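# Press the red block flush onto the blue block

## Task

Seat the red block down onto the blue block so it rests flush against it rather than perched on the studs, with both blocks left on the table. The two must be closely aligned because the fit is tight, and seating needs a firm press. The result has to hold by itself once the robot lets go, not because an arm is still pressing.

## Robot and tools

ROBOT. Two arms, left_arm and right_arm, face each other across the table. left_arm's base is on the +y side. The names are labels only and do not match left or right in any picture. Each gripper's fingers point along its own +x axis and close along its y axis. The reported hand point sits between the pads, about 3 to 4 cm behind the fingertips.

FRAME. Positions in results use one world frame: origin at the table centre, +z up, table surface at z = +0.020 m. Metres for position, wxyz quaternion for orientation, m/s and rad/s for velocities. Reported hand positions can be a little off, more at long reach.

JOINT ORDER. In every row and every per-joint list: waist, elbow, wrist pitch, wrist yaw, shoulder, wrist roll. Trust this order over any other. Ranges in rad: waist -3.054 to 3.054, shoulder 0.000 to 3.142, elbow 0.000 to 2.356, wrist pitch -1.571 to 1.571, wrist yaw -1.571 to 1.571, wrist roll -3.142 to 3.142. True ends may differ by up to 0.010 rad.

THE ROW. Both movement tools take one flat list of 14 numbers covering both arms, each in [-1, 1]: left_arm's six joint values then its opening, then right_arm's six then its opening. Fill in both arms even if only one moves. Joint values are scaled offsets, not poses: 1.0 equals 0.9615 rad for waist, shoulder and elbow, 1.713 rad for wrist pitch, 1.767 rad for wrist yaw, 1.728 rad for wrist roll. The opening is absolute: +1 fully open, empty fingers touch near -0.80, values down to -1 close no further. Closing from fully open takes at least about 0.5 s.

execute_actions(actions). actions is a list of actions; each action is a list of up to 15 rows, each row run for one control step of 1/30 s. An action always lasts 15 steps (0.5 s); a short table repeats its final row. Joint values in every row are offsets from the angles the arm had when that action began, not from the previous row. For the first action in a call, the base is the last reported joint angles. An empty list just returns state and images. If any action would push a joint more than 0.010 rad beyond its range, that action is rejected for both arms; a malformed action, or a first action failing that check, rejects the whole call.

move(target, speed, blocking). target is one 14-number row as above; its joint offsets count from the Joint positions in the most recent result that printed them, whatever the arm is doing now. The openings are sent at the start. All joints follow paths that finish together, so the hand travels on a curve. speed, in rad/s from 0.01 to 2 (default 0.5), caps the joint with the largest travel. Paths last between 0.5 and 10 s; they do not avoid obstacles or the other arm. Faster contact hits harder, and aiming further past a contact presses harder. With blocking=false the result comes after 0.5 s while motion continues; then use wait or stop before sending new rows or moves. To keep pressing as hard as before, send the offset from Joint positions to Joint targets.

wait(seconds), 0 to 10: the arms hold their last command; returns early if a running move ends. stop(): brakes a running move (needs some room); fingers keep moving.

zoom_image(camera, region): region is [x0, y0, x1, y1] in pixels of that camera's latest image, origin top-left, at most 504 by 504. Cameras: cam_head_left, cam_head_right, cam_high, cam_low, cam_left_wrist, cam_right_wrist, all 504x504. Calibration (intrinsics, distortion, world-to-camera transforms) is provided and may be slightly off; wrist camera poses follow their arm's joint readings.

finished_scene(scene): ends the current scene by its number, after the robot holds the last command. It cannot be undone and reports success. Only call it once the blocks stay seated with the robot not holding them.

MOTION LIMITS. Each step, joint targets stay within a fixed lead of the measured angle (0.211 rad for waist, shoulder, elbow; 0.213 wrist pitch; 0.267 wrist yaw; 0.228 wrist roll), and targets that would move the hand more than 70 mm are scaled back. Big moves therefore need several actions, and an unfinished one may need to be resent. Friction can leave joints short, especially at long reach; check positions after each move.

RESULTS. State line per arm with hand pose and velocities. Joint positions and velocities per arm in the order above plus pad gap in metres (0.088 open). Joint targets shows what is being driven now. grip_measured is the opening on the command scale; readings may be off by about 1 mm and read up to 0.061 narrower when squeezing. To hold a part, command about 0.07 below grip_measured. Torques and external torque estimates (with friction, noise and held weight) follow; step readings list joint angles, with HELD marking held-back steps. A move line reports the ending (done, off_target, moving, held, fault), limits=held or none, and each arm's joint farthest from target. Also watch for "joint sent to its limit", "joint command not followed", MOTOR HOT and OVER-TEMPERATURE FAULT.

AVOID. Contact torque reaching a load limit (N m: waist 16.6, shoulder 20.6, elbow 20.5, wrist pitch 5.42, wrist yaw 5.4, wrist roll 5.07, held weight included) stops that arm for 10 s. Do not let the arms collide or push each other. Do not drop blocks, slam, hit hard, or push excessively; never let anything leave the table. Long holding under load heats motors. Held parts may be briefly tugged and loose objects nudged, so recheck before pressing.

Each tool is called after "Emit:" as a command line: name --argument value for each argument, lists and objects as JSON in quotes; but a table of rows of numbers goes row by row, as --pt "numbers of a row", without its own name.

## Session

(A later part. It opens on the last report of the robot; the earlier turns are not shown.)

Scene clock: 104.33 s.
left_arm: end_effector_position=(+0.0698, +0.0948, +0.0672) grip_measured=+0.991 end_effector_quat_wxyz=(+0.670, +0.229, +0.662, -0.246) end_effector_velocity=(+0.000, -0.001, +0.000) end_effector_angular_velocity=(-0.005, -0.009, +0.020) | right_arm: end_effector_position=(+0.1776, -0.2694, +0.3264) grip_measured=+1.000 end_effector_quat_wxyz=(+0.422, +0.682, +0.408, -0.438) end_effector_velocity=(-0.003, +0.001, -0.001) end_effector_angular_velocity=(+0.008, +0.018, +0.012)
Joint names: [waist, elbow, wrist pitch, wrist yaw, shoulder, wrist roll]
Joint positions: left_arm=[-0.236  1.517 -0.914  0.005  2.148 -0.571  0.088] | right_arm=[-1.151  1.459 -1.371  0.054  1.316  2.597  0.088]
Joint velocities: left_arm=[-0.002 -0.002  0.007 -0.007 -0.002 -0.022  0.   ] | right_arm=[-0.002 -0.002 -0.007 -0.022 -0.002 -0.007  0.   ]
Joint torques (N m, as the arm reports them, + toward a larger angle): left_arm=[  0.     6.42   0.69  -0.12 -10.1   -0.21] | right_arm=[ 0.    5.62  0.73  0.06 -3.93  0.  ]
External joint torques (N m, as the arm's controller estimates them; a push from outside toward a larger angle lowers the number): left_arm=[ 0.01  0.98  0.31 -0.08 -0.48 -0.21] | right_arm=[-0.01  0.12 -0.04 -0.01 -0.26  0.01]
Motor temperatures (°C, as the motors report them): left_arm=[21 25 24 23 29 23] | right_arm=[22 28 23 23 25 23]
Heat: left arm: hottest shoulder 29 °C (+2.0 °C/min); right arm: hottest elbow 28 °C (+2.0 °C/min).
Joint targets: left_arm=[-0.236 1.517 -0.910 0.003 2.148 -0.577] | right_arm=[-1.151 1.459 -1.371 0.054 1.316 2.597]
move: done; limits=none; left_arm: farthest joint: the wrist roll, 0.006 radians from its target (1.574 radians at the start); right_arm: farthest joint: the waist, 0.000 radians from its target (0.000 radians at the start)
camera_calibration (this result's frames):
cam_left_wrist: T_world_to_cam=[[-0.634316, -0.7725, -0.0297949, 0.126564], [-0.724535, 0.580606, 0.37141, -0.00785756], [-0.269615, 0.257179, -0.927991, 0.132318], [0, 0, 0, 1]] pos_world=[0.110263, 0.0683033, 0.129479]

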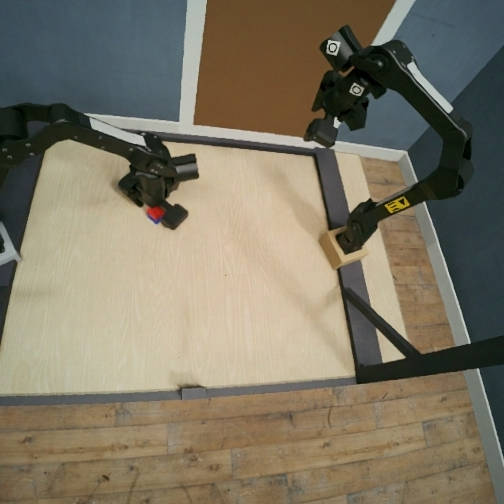

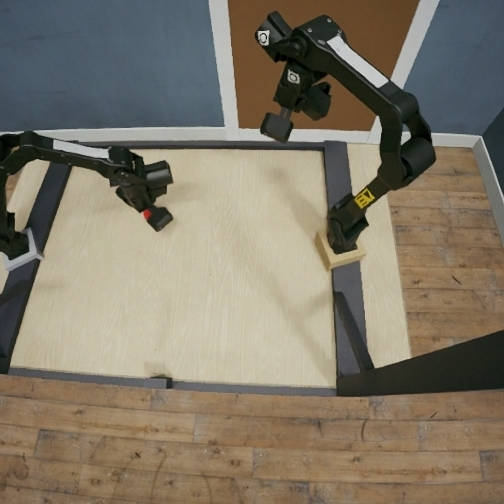

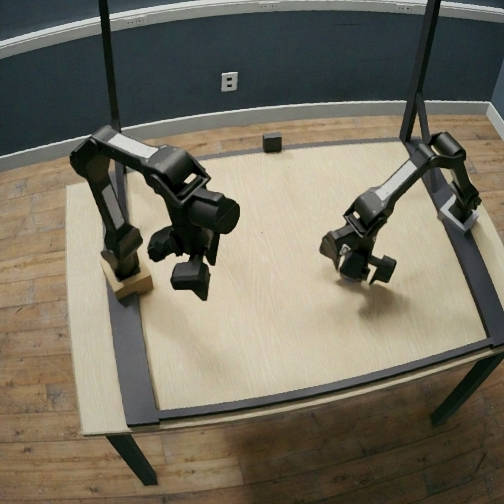

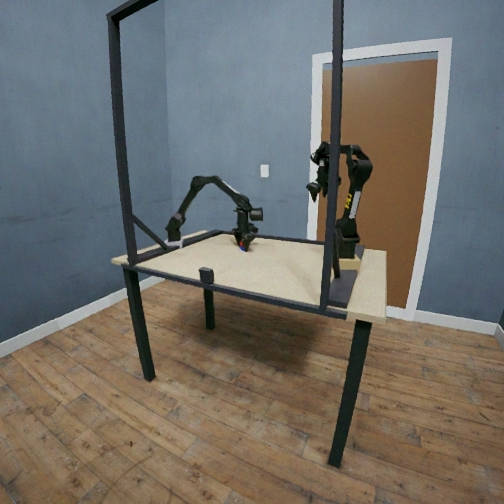

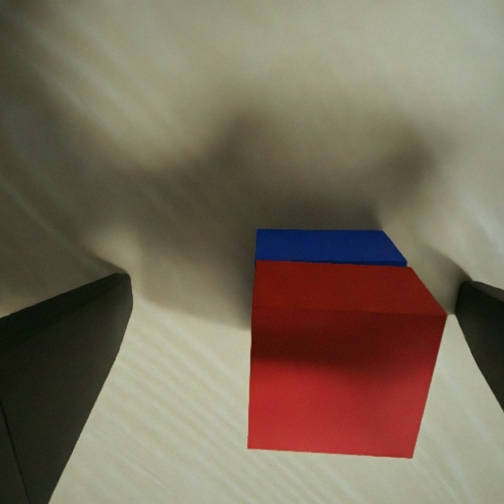

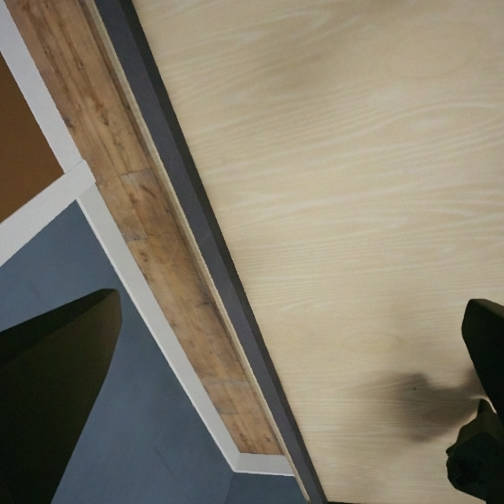

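Emit:
execute_actions --actions '[[[-0.018,0,0,0,0,0,0.1,0,0,0,0,0,0,1]],[[0,0,0,0,0,0,-0.1,0,0,0,0,0,0,1]],[[0,0,0,0,0,0,-0.23,0,0,0,0,0,0,1]],[[0,0,0,0,0,0,0.2,0,0,0,0,0,0,1]]]'

Emit:
move --target '[0,0.11,-0.081,0,-0.06,0,0.2,0,0,0,0,0,0,1]' --speed 0.2

Scene clock: 110.57 s.
left_arm: end_effector_position=(+0.0650, +0.0930, +0.0672) grip_measured=+0.193 end_effector_quat_wxyz=(+0.670, +0.234, +0.659, -0.250) end_effector_velocity=(-0.000, +0.002, +0.002) end_effector_angular_velocity=(+0.005, -0.006, -0.010) | right_arm: end_effector_position=(+0.1776, -0.2694, +0.3264) grip_measured=+1.000 end_effector_quat_wxyz=(+0.422, +0.682, +0.408, -0.438) end_effector_velocity=(-0.001, -0.001, +0.001) end_effector_angular_velocity=(-0.003, +0.002, +0.021)
Joint names: [waist, elbow, wrist pitch, wrist yaw, shoulder, wrist roll]
Joint positions: left_arm=[-0.25   1.517 -0.913  0.002  2.148 -0.572  0.048] | right_arm=[-1.151  1.459 -1.371  0.054  1.316  2.597  0.088]
Joint velocities: left_arm=[-0.002 -0.002 -0.007 -0.007 -0.007  0.007  0.002] | right_arm=[-0.002  0.002 -0.007 -0.007 -0.002 -0.022  0.   ]
Joint torques (N m, as the arm reports them, + toward a larger angle): left_arm=[ -0.23   6.41   0.5    0.09 -10.15   0.06] | right_arm=[ 0.01  5.63  0.73  0.06 -3.93  0.  ]
External joint torques (N m, as the arm's controller estimates them; a push from outside toward a larger angle lowers the number): left_arm=[-0.23  0.96  0.14  0.13 -0.46  0.06] | right_arm=[ 0.    0.1  -0.04 -0.01 -0.24  0.01]
External joint torques at the end of the 1st action: left_arm=[ 0.15  1.07 -0.18 -0.01 -0.74  0.06] | right_arm=[ 0.01  0.11 -0.04 -0.01 -0.21  0.01]
External joint torques at the end of the 2nd action: left_arm=[-0.15  1.09  0.05  0.   -0.52  0.  ] | right_arm=[ 0.01  0.13 -0.03 -0.01 -0.28  0.01]
External joint torques at the end of the 3rd action: left_arm=[-0.12  1.02  0.06  0.02 -0.52  0.03] | right_arm=[ 0.02  0.06 -0.04 -0.02 -0.18  0.01]
Motor temperatures (°C, as the motors report them): left_arm=[21 25 24 23 30 23] | right_arm=[22 28 23 23 25 23]
Heat: left arm: hottest shoulder 30 °C (+2.0 °C/min); right arm: hottest elbow 28 °C (+1.0 °C/min).
Joint targets: left_arm=[-0.253 1.517 -0.912 0.006 2.148 -0.572] | right_arm=[-1.151 1.459 -1.371 0.054 1.316 2.597]
Step readings (joint positions; steps 1 to 15: 1st action; 16 to 30: 2nd action; 31 to 45: 3rd action; 46 to 60: 4th action):
0: left_arm=[-0.236 1.517 -0.914 0.005 2.148 -0.572] | right_arm=[-1.151 1.459 -1.371 0.054 1.316 2.597]
1: left_arm=[-0.238 1.517 -0.914 0.006 2.148 -0.572] | right_arm=[-1.151 1.459 -1.371 0.054 1.316 2.597]
2: left_arm=[-0.240 1.517 -0.912 0.006 2.148 -0.572] | right_arm=[-1.151 1.459 -1.371 0.054 1.316 2.597]
4: left_arm=[-0.246 1.517 -0.912 0.006 2.148 -0.572] | right_arm=[-1.151 1.459 -1.371 0.054 1.316 2.597]
8: left_arm=[-0.253 1.517 -0.912 0.006 2.148 -0.572] | right_arm=[-1.151 1.459 -1.371 0.054 1.316 2.597]
15: left_arm=[-0.253 1.517 -0.912 0.006 2.148 -0.572] | right_arm=[-1.151 1.459 -1.371 0.054 1.316 2.597]
16: left_arm=[-0.253 1.517 -0.912 0.006 2.148 -0.572] | right_arm=[-1.151 1.459 -1.371 0.054 1.316 2.597]
17: left_arm=[-0.253 1.517 -0.912 0.006 2.148 -0.572] | right_arm=[-1.151 1.459 -1.371 0.054 1.316 2.597]
19: left_arm=[-0.253 1.517 -0.912 0.006 2.148 -0.572] | right_arm=[-1.151 1.459 -1.371 0.054 1.316 2.597]
23: left_arm=[-0.253 1.517 -0.912 0.006 2.148 -0.572] | right_arm=[-1.151 1.459 -1.371 0.054 1.316 2.597]
30: left_arm=[-0.253 1.517 -0.912 0.006 2.148 -0.572] | right_arm=[-1.151 1.459 -1.371 0.054 1.316 2.597]
31: left_arm=[-0.253 1.517 -0.912 0.006 2.148 -0.572] | right_arm=[-1.151 1.459 -1.371 0.054 1.316 2.597]
32: left_arm=[-0.253 1.517 -0.912 0.006 2.148 -0.572] | right_arm=[-1.151 1.459 -1.371 0.054 1.316 2.597]
34: left_arm=[-0.253 1.517 -0.912 0.006 2.148 -0.572] | right_arm=[-1.151 1.459 -1.371 0.054 1.316 2.597]
38: left_arm=[-0.253 1.517 -0.912 0.006 2.148 -0.572] | right_arm=[-1.151 1.459 -1.371 0.054 1.316 2.597]
45: left_arm=[-0.253 1.517 -0.912 0.006 2.148 -0.572] | right_arm=[-1.151 1.459 -1.371 0.054 1.316 2.597]
46: left_arm=[-0.253 1.517 -0.912 0.006 2.148 -0.572] | right_arm=[-1.151 1.459 -1.371 0.054 1.316 2.597]
47: left_arm=[-0.253 1.517 -0.913 0.004 2.148 -0.572] | right_arm=[-1.151 1.459 -1.371 0.054 1.316 2.597]
49: left_arm=[-0.252 1.517 -0.913 0.002 2.148 -0.572] | right_arm=[-1.151 1.459 -1.371 0.054 1.316 2.597]
53: left_arm=[-0.251 1.517 -0.913 0.002 2.148 -0.572] | right_arm=[-1.151 1.459 -1.371 0.054 1.316 2.597]
60: Joint positions above
camera_calibration (this result's frames):
cam_left_wrist: T_world_to_cam=[[-0.644665, -0.763779, -0.0323804, 0.12218], [-0.718021, 0.590418, 0.368581, -0.011453], [-0.262396, 0.260861, -0.929032, 0.130742], [0, 0, 0, 1]] pos_world=[0.104848, 0.0659752, 0.129641]

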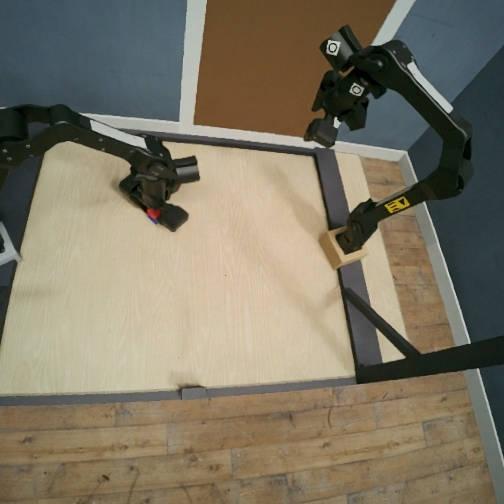

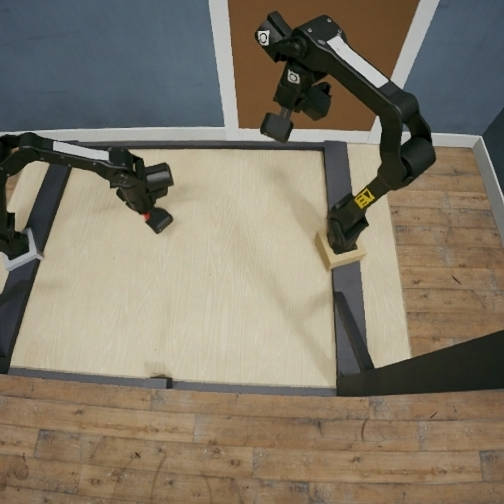

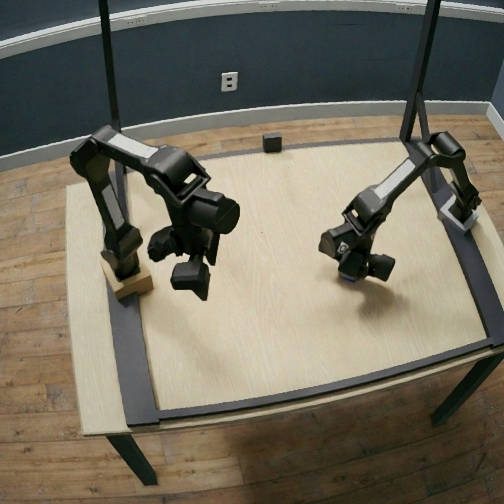

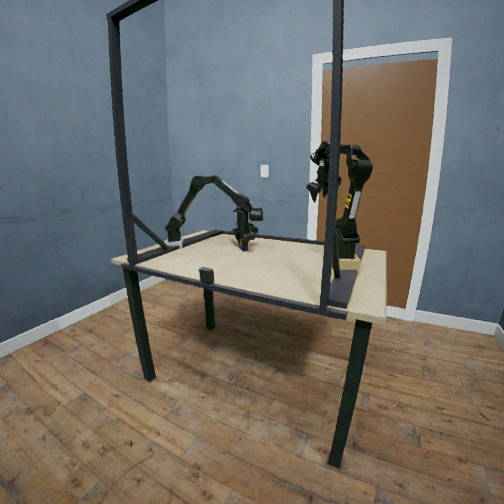

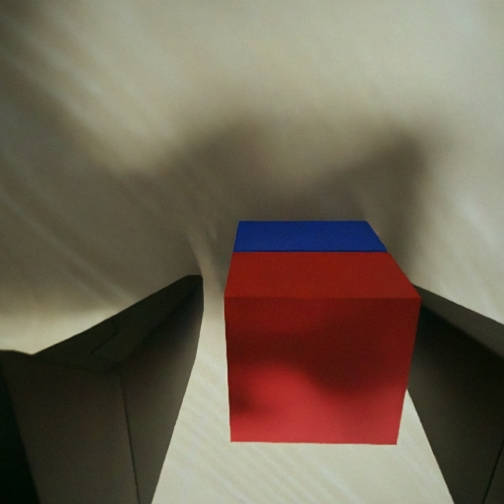

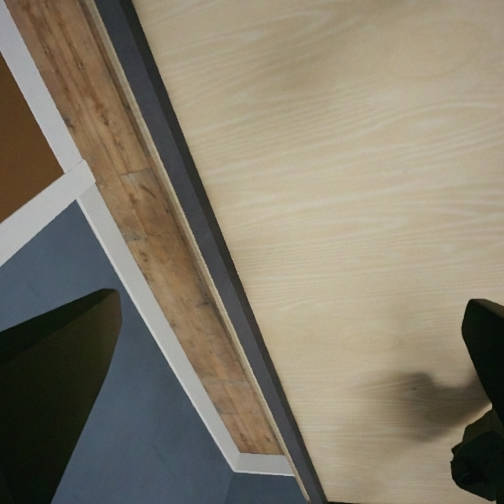

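Scene clock: 111.77 s.
left_arm: end_effector_position=(+0.0655, +0.0913, +0.1071) grip_measured=+0.197 end_effector_quat_wxyz=(+0.670, +0.233, +0.658, -0.251) end_effector_velocity=(-0.001, +0.005, +0.000) end_effector_angular_velocity=(+0.023, -0.000, +0.005) | right_arm: end_effector_position=(+0.1776, -0.2694, +0.3264) grip_measured=+1.000 end_effector_quat_wxyz=(+0.422, +0.682, +0.408, -0.438) end_effector_velocity=(-0.001, +0.003, +0.000) end_effector_angular_velocity=(+0.018, +0.007, +0.012)
Joint names: [waist, elbow, wrist pitch, wrist yaw, shoulder, wrist roll]
Joint positions: left_arm=[-0.25   1.611 -1.049  0.002  2.103 -0.572  0.049] | right_arm=[-1.151  1.459 -1.371  0.054  1.316  2.597  0.088]
Joint velocities: left_arm=[-0.002 -0.002 -0.022 -0.007 -0.002 -0.007 -0.   ] | right_arm=[-0.002 -0.002  0.007 -0.022 -0.002 -0.007  0.   ]
Joint torques (N m, as the arm reports them, + toward a larger angle): left_arm=[  0.06   8.02   0.16  -0.08 -11.51   0.02] | right_arm=[ 0.01  5.62  0.73  0.06 -3.93 -0.01]
External joint torques (N m, as the arm's controller estimates them; a push from outside toward a larger angle lowers the number): left_arm=[ 0.07  2.42 -0.18 -0.04 -2.    0.02] | right_arm=[ 0.    0.09 -0.06 -0.01 -0.27  0.01]
Motor temperatures (°C, as the motors report them): left_arm=[21 25 24 23 30 23] | right_arm=[22 28 23 23 25 23]
Heat: left arm: hottest shoulder 30 °C (+2.0 °C/min); right arm: hottest elbow 28 °C (+1.0 °C/min).
Joint targets: left_arm=[-0.250 1.623 -1.052 0.002 2.091 -0.572] | right_arm=[-1.151 1.459 -1.371 0.054 1.316 2.597]
move: off_target (left_arm); limits=none; left_arm: farthest joint: the shoulder, 0.012 radians from its target (0.058 radians at the start); right_arm: farthest joint: the waist, 0.000 radians from its target (0.000 radians at the start)
camera_calibration (this result's frames):
cam_left_wrist: T_world_to_cam=[[-0.644627, -0.763904, -0.0301176, 0.122279], [-0.718476, 0.591889, 0.36532, -0.0245238], [-0.261243, 0.257134, -0.930395, 0.168777], [0, 0, 0, 1]] pos_world=[0.105296, 0.0645265, 0.169671]

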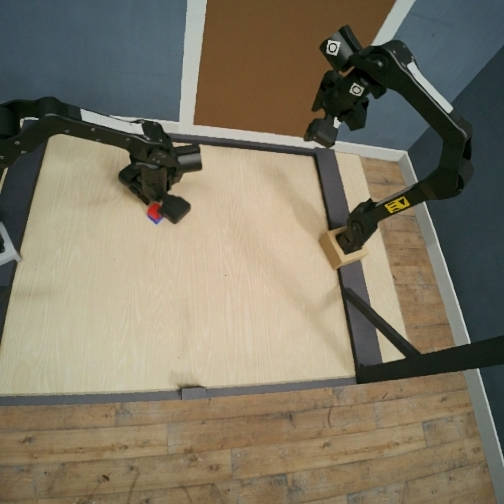

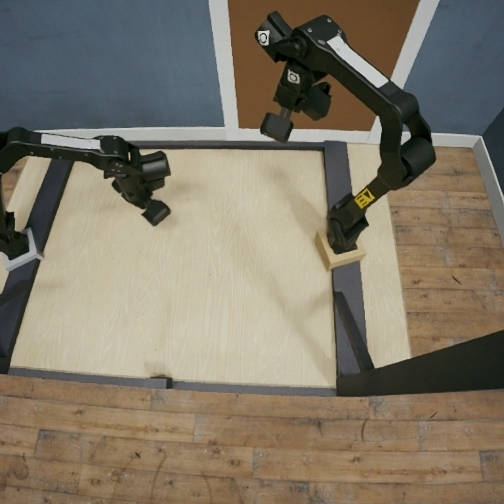

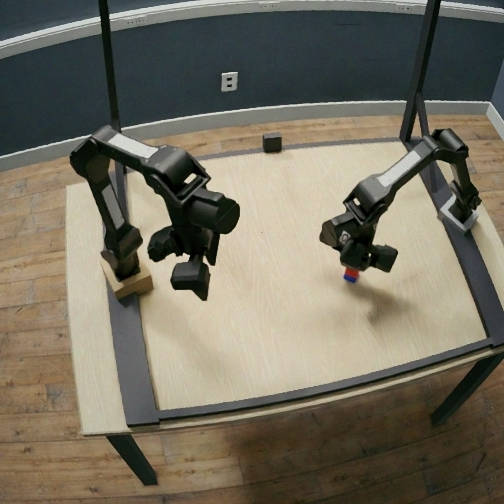

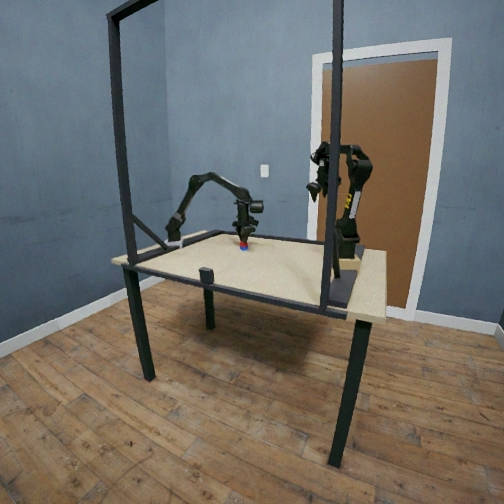

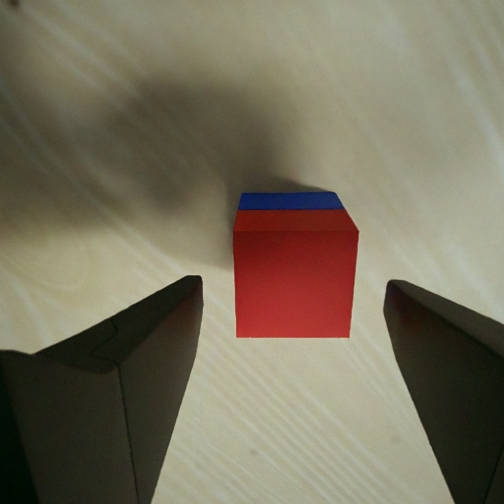

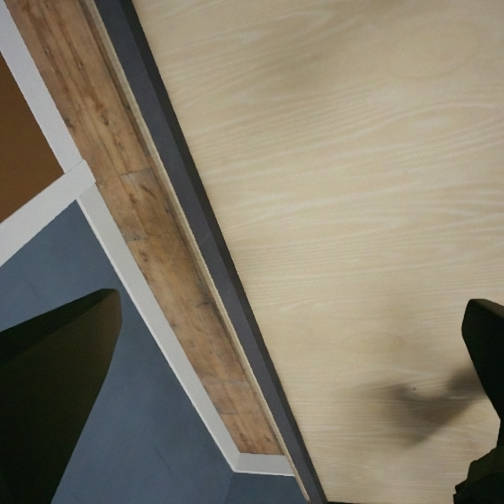

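Emit:
move --target '[0,0.012,0,0,-0.012,0,-0.5,0,0,0,0,0,0,1]'

Emit:
move --target '[0,-0.105,0.022,0,0.125,0,-0.5,0,0,0,0,0,0,1]' --speed 0.06

Emit:
zoom_image --camera "cam_low" --region '[225,230,265,260]'

Scene clock: 117.87 s.
left_arm: end_effector_position=(+0.0655, +0.0916, +0.1070) grip_measured=-0.496 end_effector_quat_wxyz=(+0.670, +0.234, +0.658, -0.251) end_effector_velocity=(-0.000, +0.002, +0.002) end_effector_angular_velocity=(+0.005, -0.006, -0.010) | right_arm: end_effector_position=(+0.1776, -0.2694, +0.3264) grip_measured=+1.000 end_effector_quat_wxyz=(+0.422, +0.682, +0.408, -0.438) end_effector_velocity=(-0.002, +0.000, +0.001) end_effector_angular_velocity=(+0.001, +0.005, +0.012)
Joint names: [waist, elbow, wrist pitch, wrist yaw, shoulder, wrist roll]
Joint positions: left_arm=[-0.25   1.611 -1.05   0.001  2.103 -0.572  0.015] | right_arm=[-1.151  1.459 -1.371  0.054  1.316  2.597  0.088]
Joint velocities: left_arm=[-0.002 -0.002 -0.007 -0.007 -0.007  0.007 -0.001] | right_arm=[ 0.002  0.002 -0.007 -0.007 -0.002 -0.007  0.   ]
Joint torques (N m, as the arm reports them, + toward a larger angle): left_arm=[  0.03   8.09   0.48  -0.02 -11.54   0.03] | right_arm=[ 0.01  5.62  0.73  0.06 -3.93  0.  ]
External joint torques (N m, as the arm's controller estimates them; a push from outside toward a larger angle lowers the number): left_arm=[ 0.04  2.39  0.12  0.02 -1.88  0.03] | right_arm=[-0.01  0.1  -0.04 -0.01 -0.24  0.01]
Motor temperatures (°C, as the motors report them): left_arm=[21 26 24 23 31 23] | right_arm=[22 28 23 23 25 23]
Heat: left arm: hottest shoulder 31 °C (+3.0 °C/min); right arm: hottest elbow 28 °C (+1.0 °C/min).
Joint targets: left_arm=[-0.250 1.623 -1.049 0.002 2.091 -0.572] | right_arm=[-1.151 1.459 -1.371 0.054 1.316 2.597]
move: off_target (left_arm); limits=none; left_arm: farthest joint: the shoulder, 0.011 radians from its target (0.011 radians at the start); right_arm: farthest joint: the waist, 0.000 radians from its target (0.000 radians at the start)
camera_calibration (this result's frames):
cam_left_wrist: T_world_to_cam=[[-0.644617, -0.763875, -0.0310556, 0.122559], [-0.718493, 0.59144, 0.366015, -0.024718], [-0.261222, 0.258253, -0.930091, 0.168563], [0, 0, 0, 1]] pos_world=[0.105276, 0.0647069, 0.169632]

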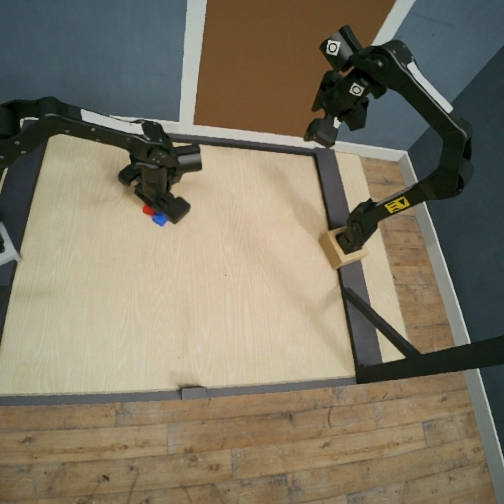

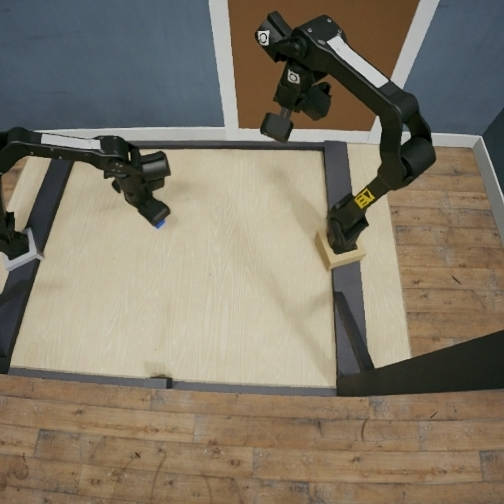

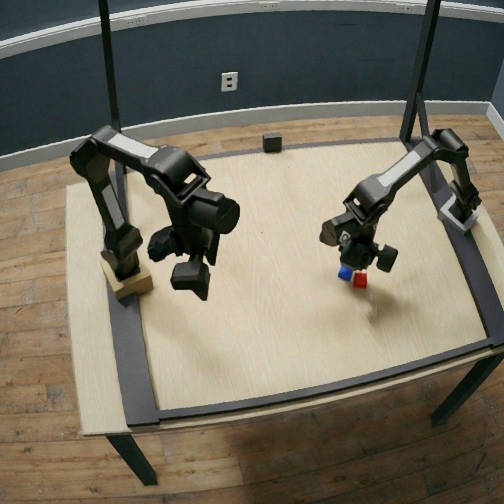

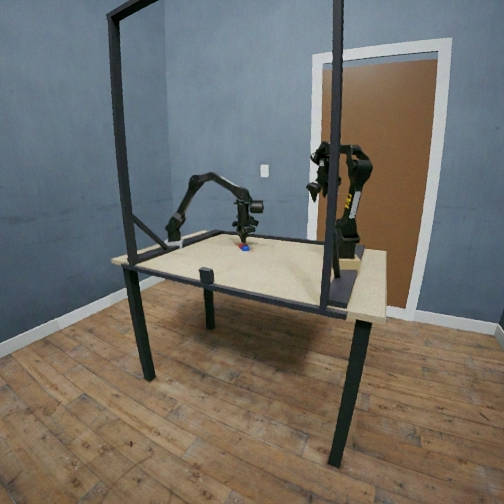

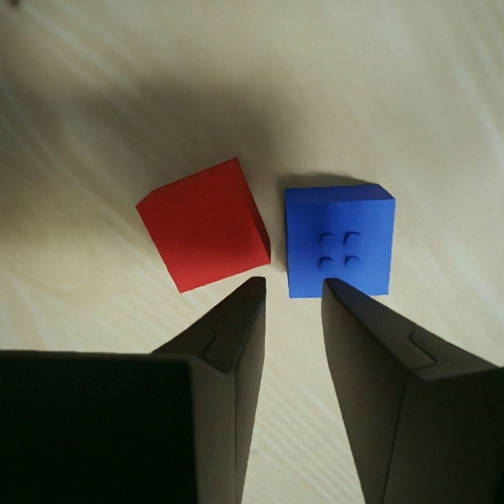

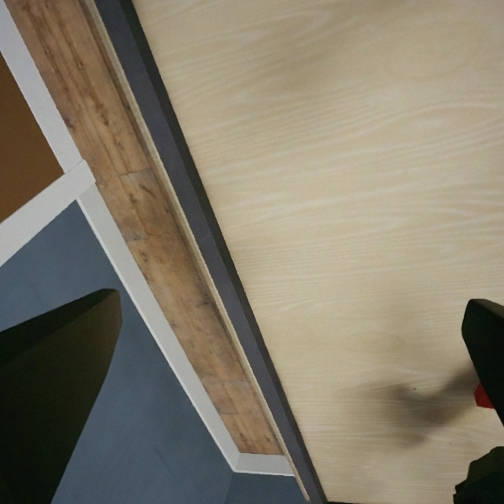

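Scene clock: 120.10 s.
left_arm: end_effector_position=(+0.0622, +0.1022, +0.0780) grip_measured=-0.497 end_effector_quat_wxyz=(+0.657, +0.251, +0.672, -0.233) end_effector_velocity=(-0.003, +0.001, +0.000) end_effector_angular_velocity=(+0.005, +0.008, +0.020) | right_arm: end_effector_position=(+0.1776, -0.2694, +0.3264) grip_measured=+1.000 end_effector_quat_wxyz=(+0.422, +0.682, +0.408, -0.438) end_effector_velocity=(+0.000, -0.004, -0.001) end_effector_angular_velocity=(-0.012, -0.001, -0.003)
Joint names: [waist, elbow, wrist pitch, wrist yaw, shoulder, wrist roll]
Joint positions: left_arm=[-0.25   1.559 -1.017  0.002  2.146 -0.572  0.015] | right_arm=[-1.151  1.459 -1.371  0.054  1.316  2.597  0.088]
Joint velocities: left_arm=[-0.002 -0.002 -0.007  0.007 -0.002 -0.022 -0.   ] | right_arm=[-0.007 -0.002 -0.007  0.007 -0.002 -0.007  0.   ]
Joint torques (N m, as the arm reports them, + toward a larger angle): left_arm=[-0.18  0.18  0.7  -0.09 -0.86  0.03] | right_arm=[ 0.    5.62  0.73  0.06 -3.92  0.  ]
External joint torques (N m, as the arm's controller estimates them; a push from outside toward a larger angle lowers the number): left_arm=[-0.18 -5.27  0.43 -0.05  8.79  0.03] | right_arm=[ 0.03  0.12 -0.04 -0.02 -0.25  0.01]
Motor temperatures (°C, as the motors report them): left_arm=[21 26 24 23 31 23] | right_arm=[22 28 23 23 25 23]
Heat: left arm: hottest shoulder 31 °C (+3.0 °C/min); right arm: hottest elbow 28 °C (+1.0 °C/min).
Joint targets: left_arm=[-0.250 1.511 -1.012 0.001 2.223 -0.572] | right_arm=[-1.151 1.459 -1.371 0.054 1.316 2.597]
move: off_target (left_arm); limits=none; left_arm: farthest joint: the shoulder, 0.078 radians from its target (0.121 radians at the start); right_arm: farthest joint: the waist, 0.000 radians from its target (0.000 radians at the start)
camera_calibration (this result's frames):
cam_left_wrist: T_world_to_cam=[[-0.645516, -0.761027, -0.0643918, 0.129949], [-0.711138, 0.568163, 0.414094, -0.0245635], [-0.278551, 0.313096, -0.907954, 0.131712], [0, 0, 0, 1]] pos_world=[0.103105, 0.0716125, 0.138128]

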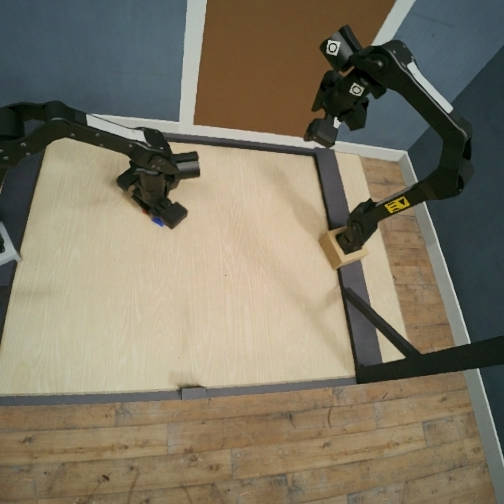

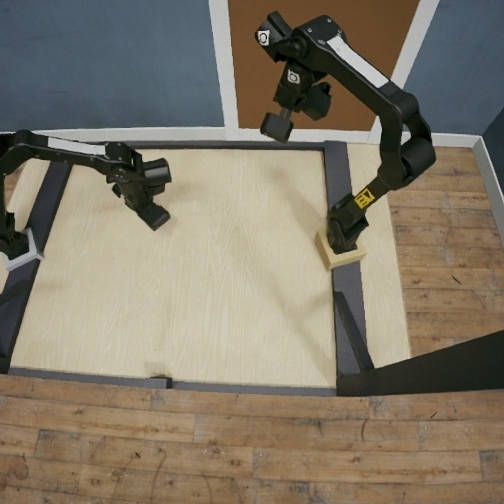

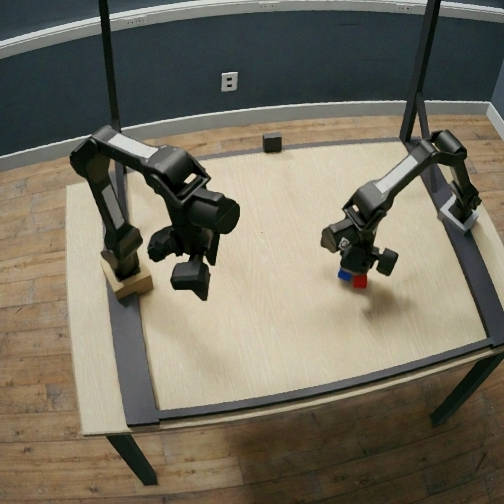

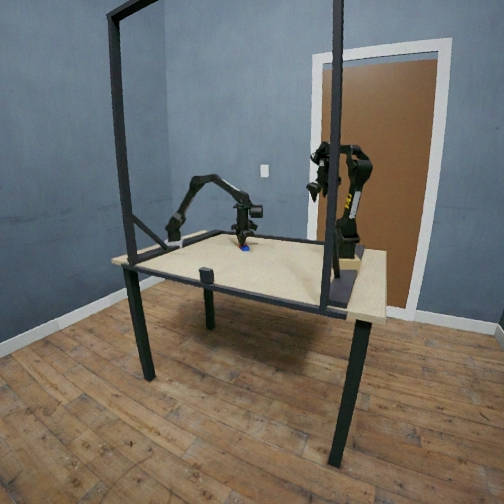

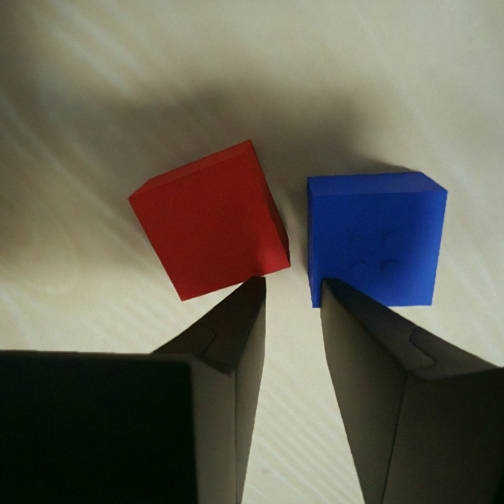

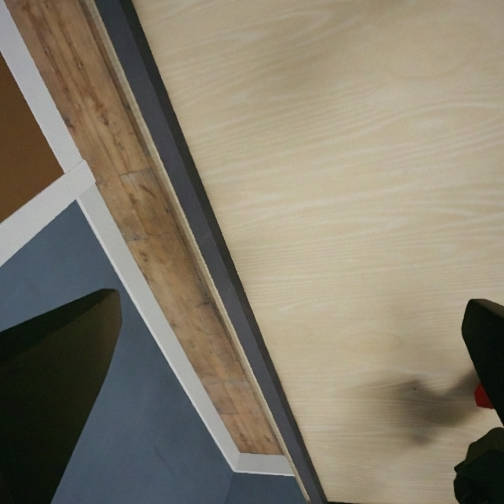

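Region (225, 230, 265, 260) of cam_low's 504x504 image, scaled by 12.600, with more detail than that image has; it fills the top 378 rows of this view, and the rest is white.

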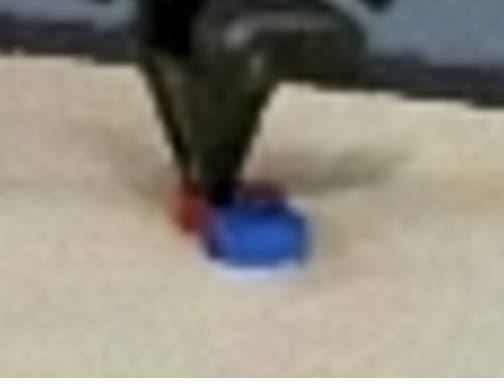

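Emit:
move --target '[0,0.05,-0.028,0,-0.077,0,-0.5,0,0,0,0,0,0,1]' --speed 0.15

Emit:
move --target '[0.073,0.012,0,0,-0.012,0.747,0.3,0,0,0,0,0,0,1]' --speed 1.3

Scene clock: 132.03 s.
left_arm: end_effector_position=(+0.0638, +0.0970, +0.1114) grip_measured=-0.497 end_effector_quat_wxyz=(+0.669, +0.235, +0.660, -0.249) end_effector_velocity=(+0.002, +0.003, +0.000) end_effector_angular_velocity=(+0.013, -0.019, +0.005) | right_arm: end_effector_position=(+0.1776, -0.2694, +0.3264) grip_measured=+1.000 end_effector_quat_wxyz=(+0.422, +0.682, +0.408, -0.438) end_effector_velocity=(-0.004, -0.003, -0.002) end_effector_angular_velocity=(-0.012, +0.020, +0.007)
Joint names: [waist, elbow, wrist pitch, wrist yaw, shoulder, wrist roll]
Joint positions: left_arm=[-0.25   1.597 -1.062  0.002  2.082 -0.572  0.015] | right_arm=[-1.151  1.459 -1.371  0.054  1.316  2.597  0.088]
Joint velocities: left_arm=[-0.002 -0.002 -0.007 -0.022 -0.002 -0.007 -0.   ] | right_arm=[-0.002 -0.002 -0.022 -0.007 -0.002 -0.007  0.   ]
Joint torques (N m, as the arm reports them, + toward a larger angle): left_arm=[  0.     7.73   0.19  -0.01 -11.02   0.  ] | right_arm=[ 0.    5.62  0.73  0.06 -3.94  0.  ]
External joint torques (N m, as the arm's controller estimates them; a push from outside toward a larger angle lowers the number): left_arm=[-0.06  2.1  -0.18  0.04 -1.67  0.  ] | right_arm=[ 0.01  0.12 -0.01 -0.01 -0.2   0.01]
Motor temperatures (°C, as the motors report them): left_arm=[21 25 24 23 29 23] | right_arm=[22 28 23 23 25 23]
Heat: left arm: hottest shoulder 29 °C (+0.0 °C/min); right arm: hottest elbow 28 °C (+1.0 °C/min).
Joint targets: left_arm=[-0.250 1.607 -1.065 0.002 2.072 -0.572] | right_arm=[-1.151 1.459 -1.371 0.054 1.316 2.597]
move: done; limits=none; left_arm: farthest joint: the shoulder, 0.010 radians from its target (0.074 radians at the start); right_arm: farthest joint: the waist, 0.000 radians from its target (0.000 radians at the start)
camera_calibration (this result's frames):
cam_left_wrist: T_world_to_cam=[[-0.644692, -0.763694, -0.0338201, 0.125986], [-0.71773, 0.589475, 0.370652, -0.0310916], [-0.263129, 0.26323, -0.928156, 0.170156], [0, 0, 0, 1]] pos_world=[0.10368, 0.0697528, 0.173716]

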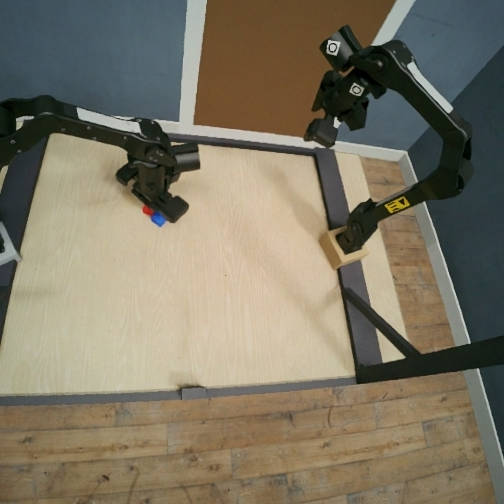

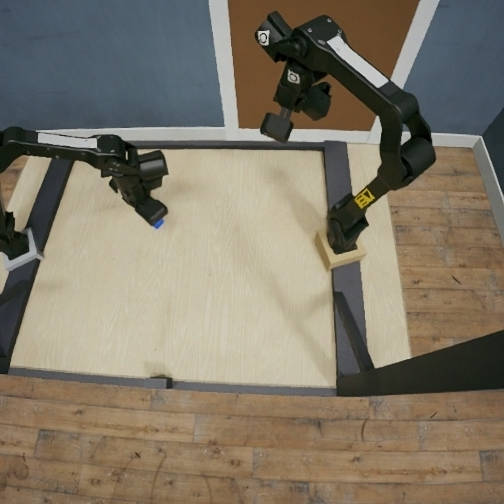

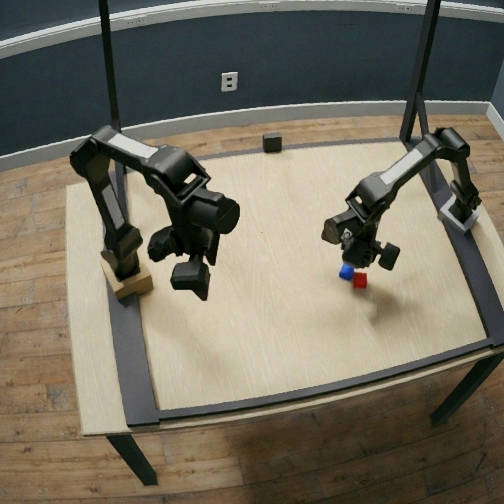

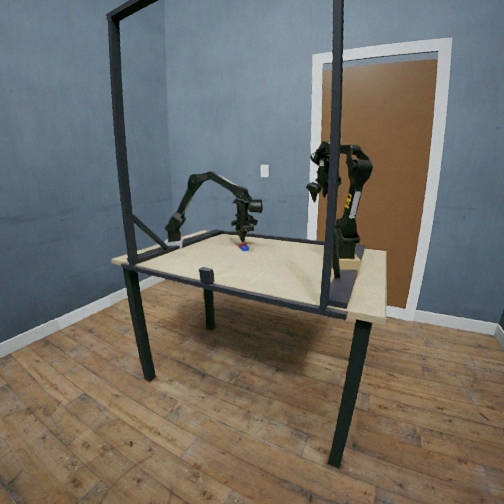

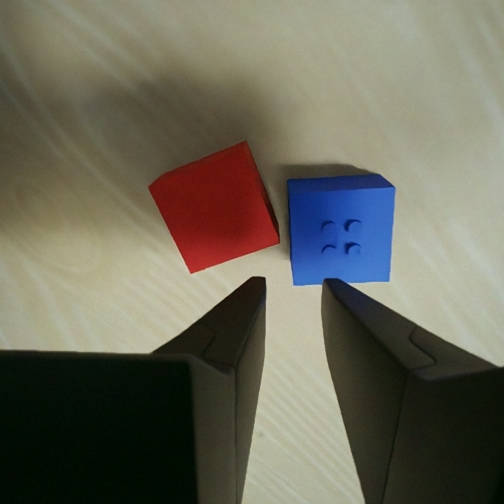

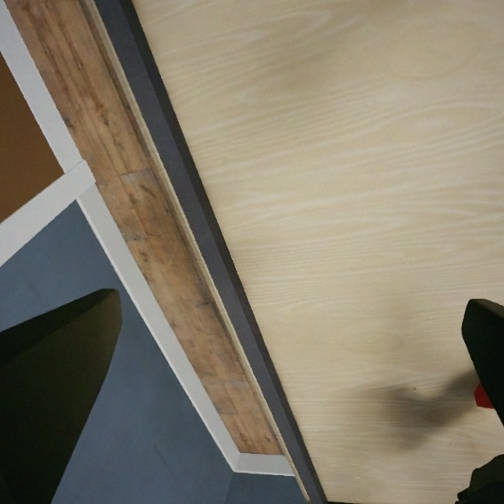

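Scene clock: 133.83 s.
left_arm: end_effector_position=(+0.0888, +0.1056, +0.1114) grip_measured=+0.297 end_effector_quat_wxyz=(+0.414, +0.577, +0.397, -0.582) end_effector_velocity=(+0.001, +0.004, -0.001) end_effector_angular_velocity=(+0.014, -0.003, -0.005) | right_arm: end_effector_position=(+0.1776, -0.2694, +0.3264) grip_measured=+1.000 end_effector_quat_wxyz=(+0.422, +0.682, +0.408, -0.438) end_effector_velocity=(-0.005, -0.003, -0.003) end_effector_angular_velocity=(-0.011, +0.026, -0.002)
Joint names: [waist, elbow, wrist pitch, wrist yaw, shoulder, wrist roll]
Joint positions: left_arm=[-0.184  1.597 -1.062  0.002  2.082  0.716  0.054] | right_arm=[-1.151  1.459 -1.371  0.054  1.316  2.597  0.088]
Joint velocities: left_arm=[ 0.002 -0.007 -0.007 -0.007 -0.002  0.007  0.   ] | right_arm=[ 0.002 -0.007 -0.022 -0.007 -0.002  0.007  0.   ]
Joint torques (N m, as the arm reports them, + toward a larger angle): left_arm=[  0.28   8.1    0.39  -0.01 -11.31   0.18] | right_arm=[ 0.    5.61  0.73  0.06 -3.93 -0.01]
External joint torques (N m, as the arm's controller estimates them; a push from outside toward a larger angle lowers the number): left_arm=[ 0.21  2.45  0.02 -0.04 -1.93  0.18] | right_arm=[-0.02  0.16 -0.01 -0.01 -0.26  0.  ]
Motor temperatures (°C, as the motors report them): left_arm=[21 25 24 23 29 23] | right_arm=[22 28 23 23 25 23]
Heat: left arm: hottest shoulder 29 °C (+0.0 °C/min); right arm: hottest elbow 28 °C (+1.0 °C/min).
Joint targets: left_arm=[-0.180 1.608 -1.062 0.002 2.070 0.719] | right_arm=[-1.151 1.459 -1.371 0.054 1.316 2.597]
move: off_target (left_arm); limits=none; left_arm: farthest joint: the elbow, 0.012 radians from its target (0.012 radians at the start); right_arm: farthest joint: the waist, 0.000 radians from its target (0.000 radians at the start)
camera_calibration (this result's frames):
cam_left_wrist: T_world_to_cam=[[-0.937143, 0.343301, -0.0625158, 0.0609576], [0.297632, 0.879918, 0.370351, -0.13902], [0.18215, 0.328465, -0.926786, 0.127888], [0, 0, 0, 1]] pos_world=[0.0752079, 0.0593924, 0.173821]

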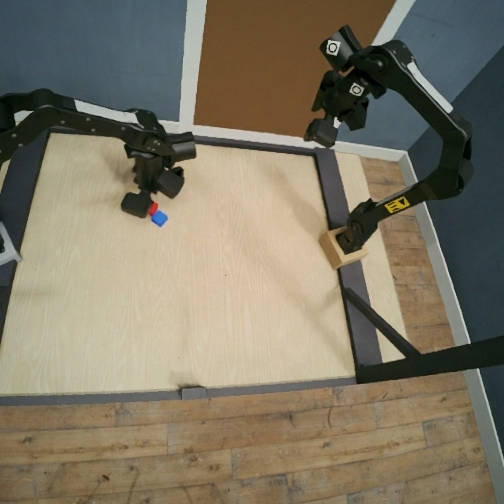

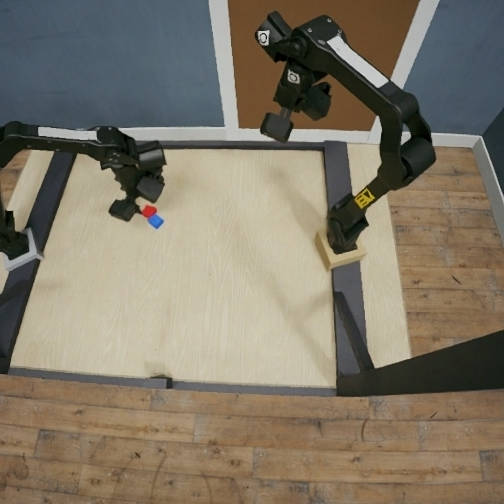

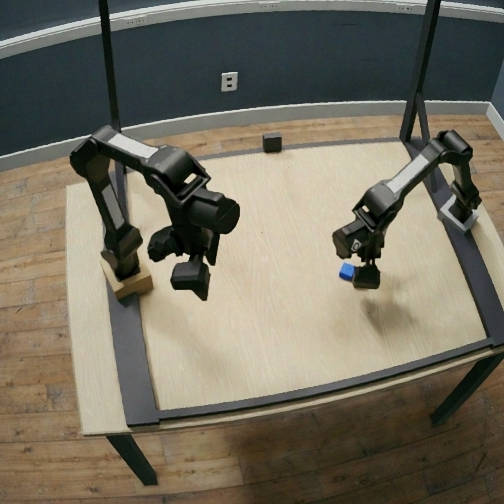

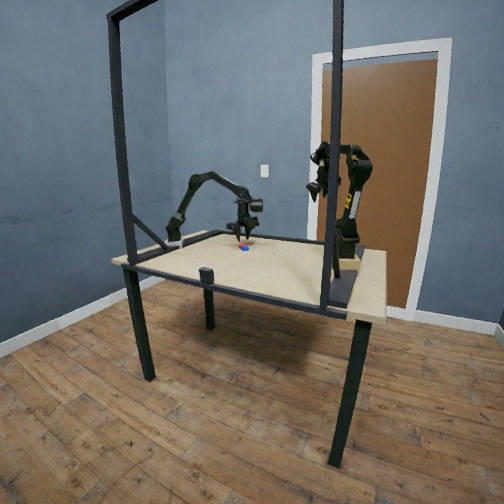

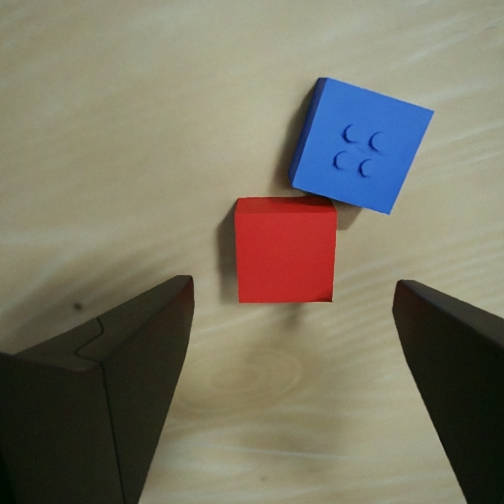

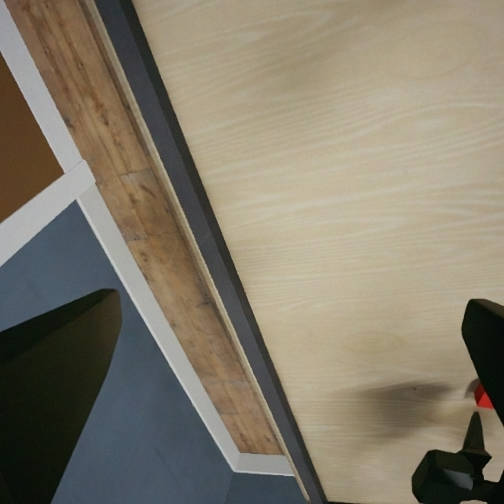

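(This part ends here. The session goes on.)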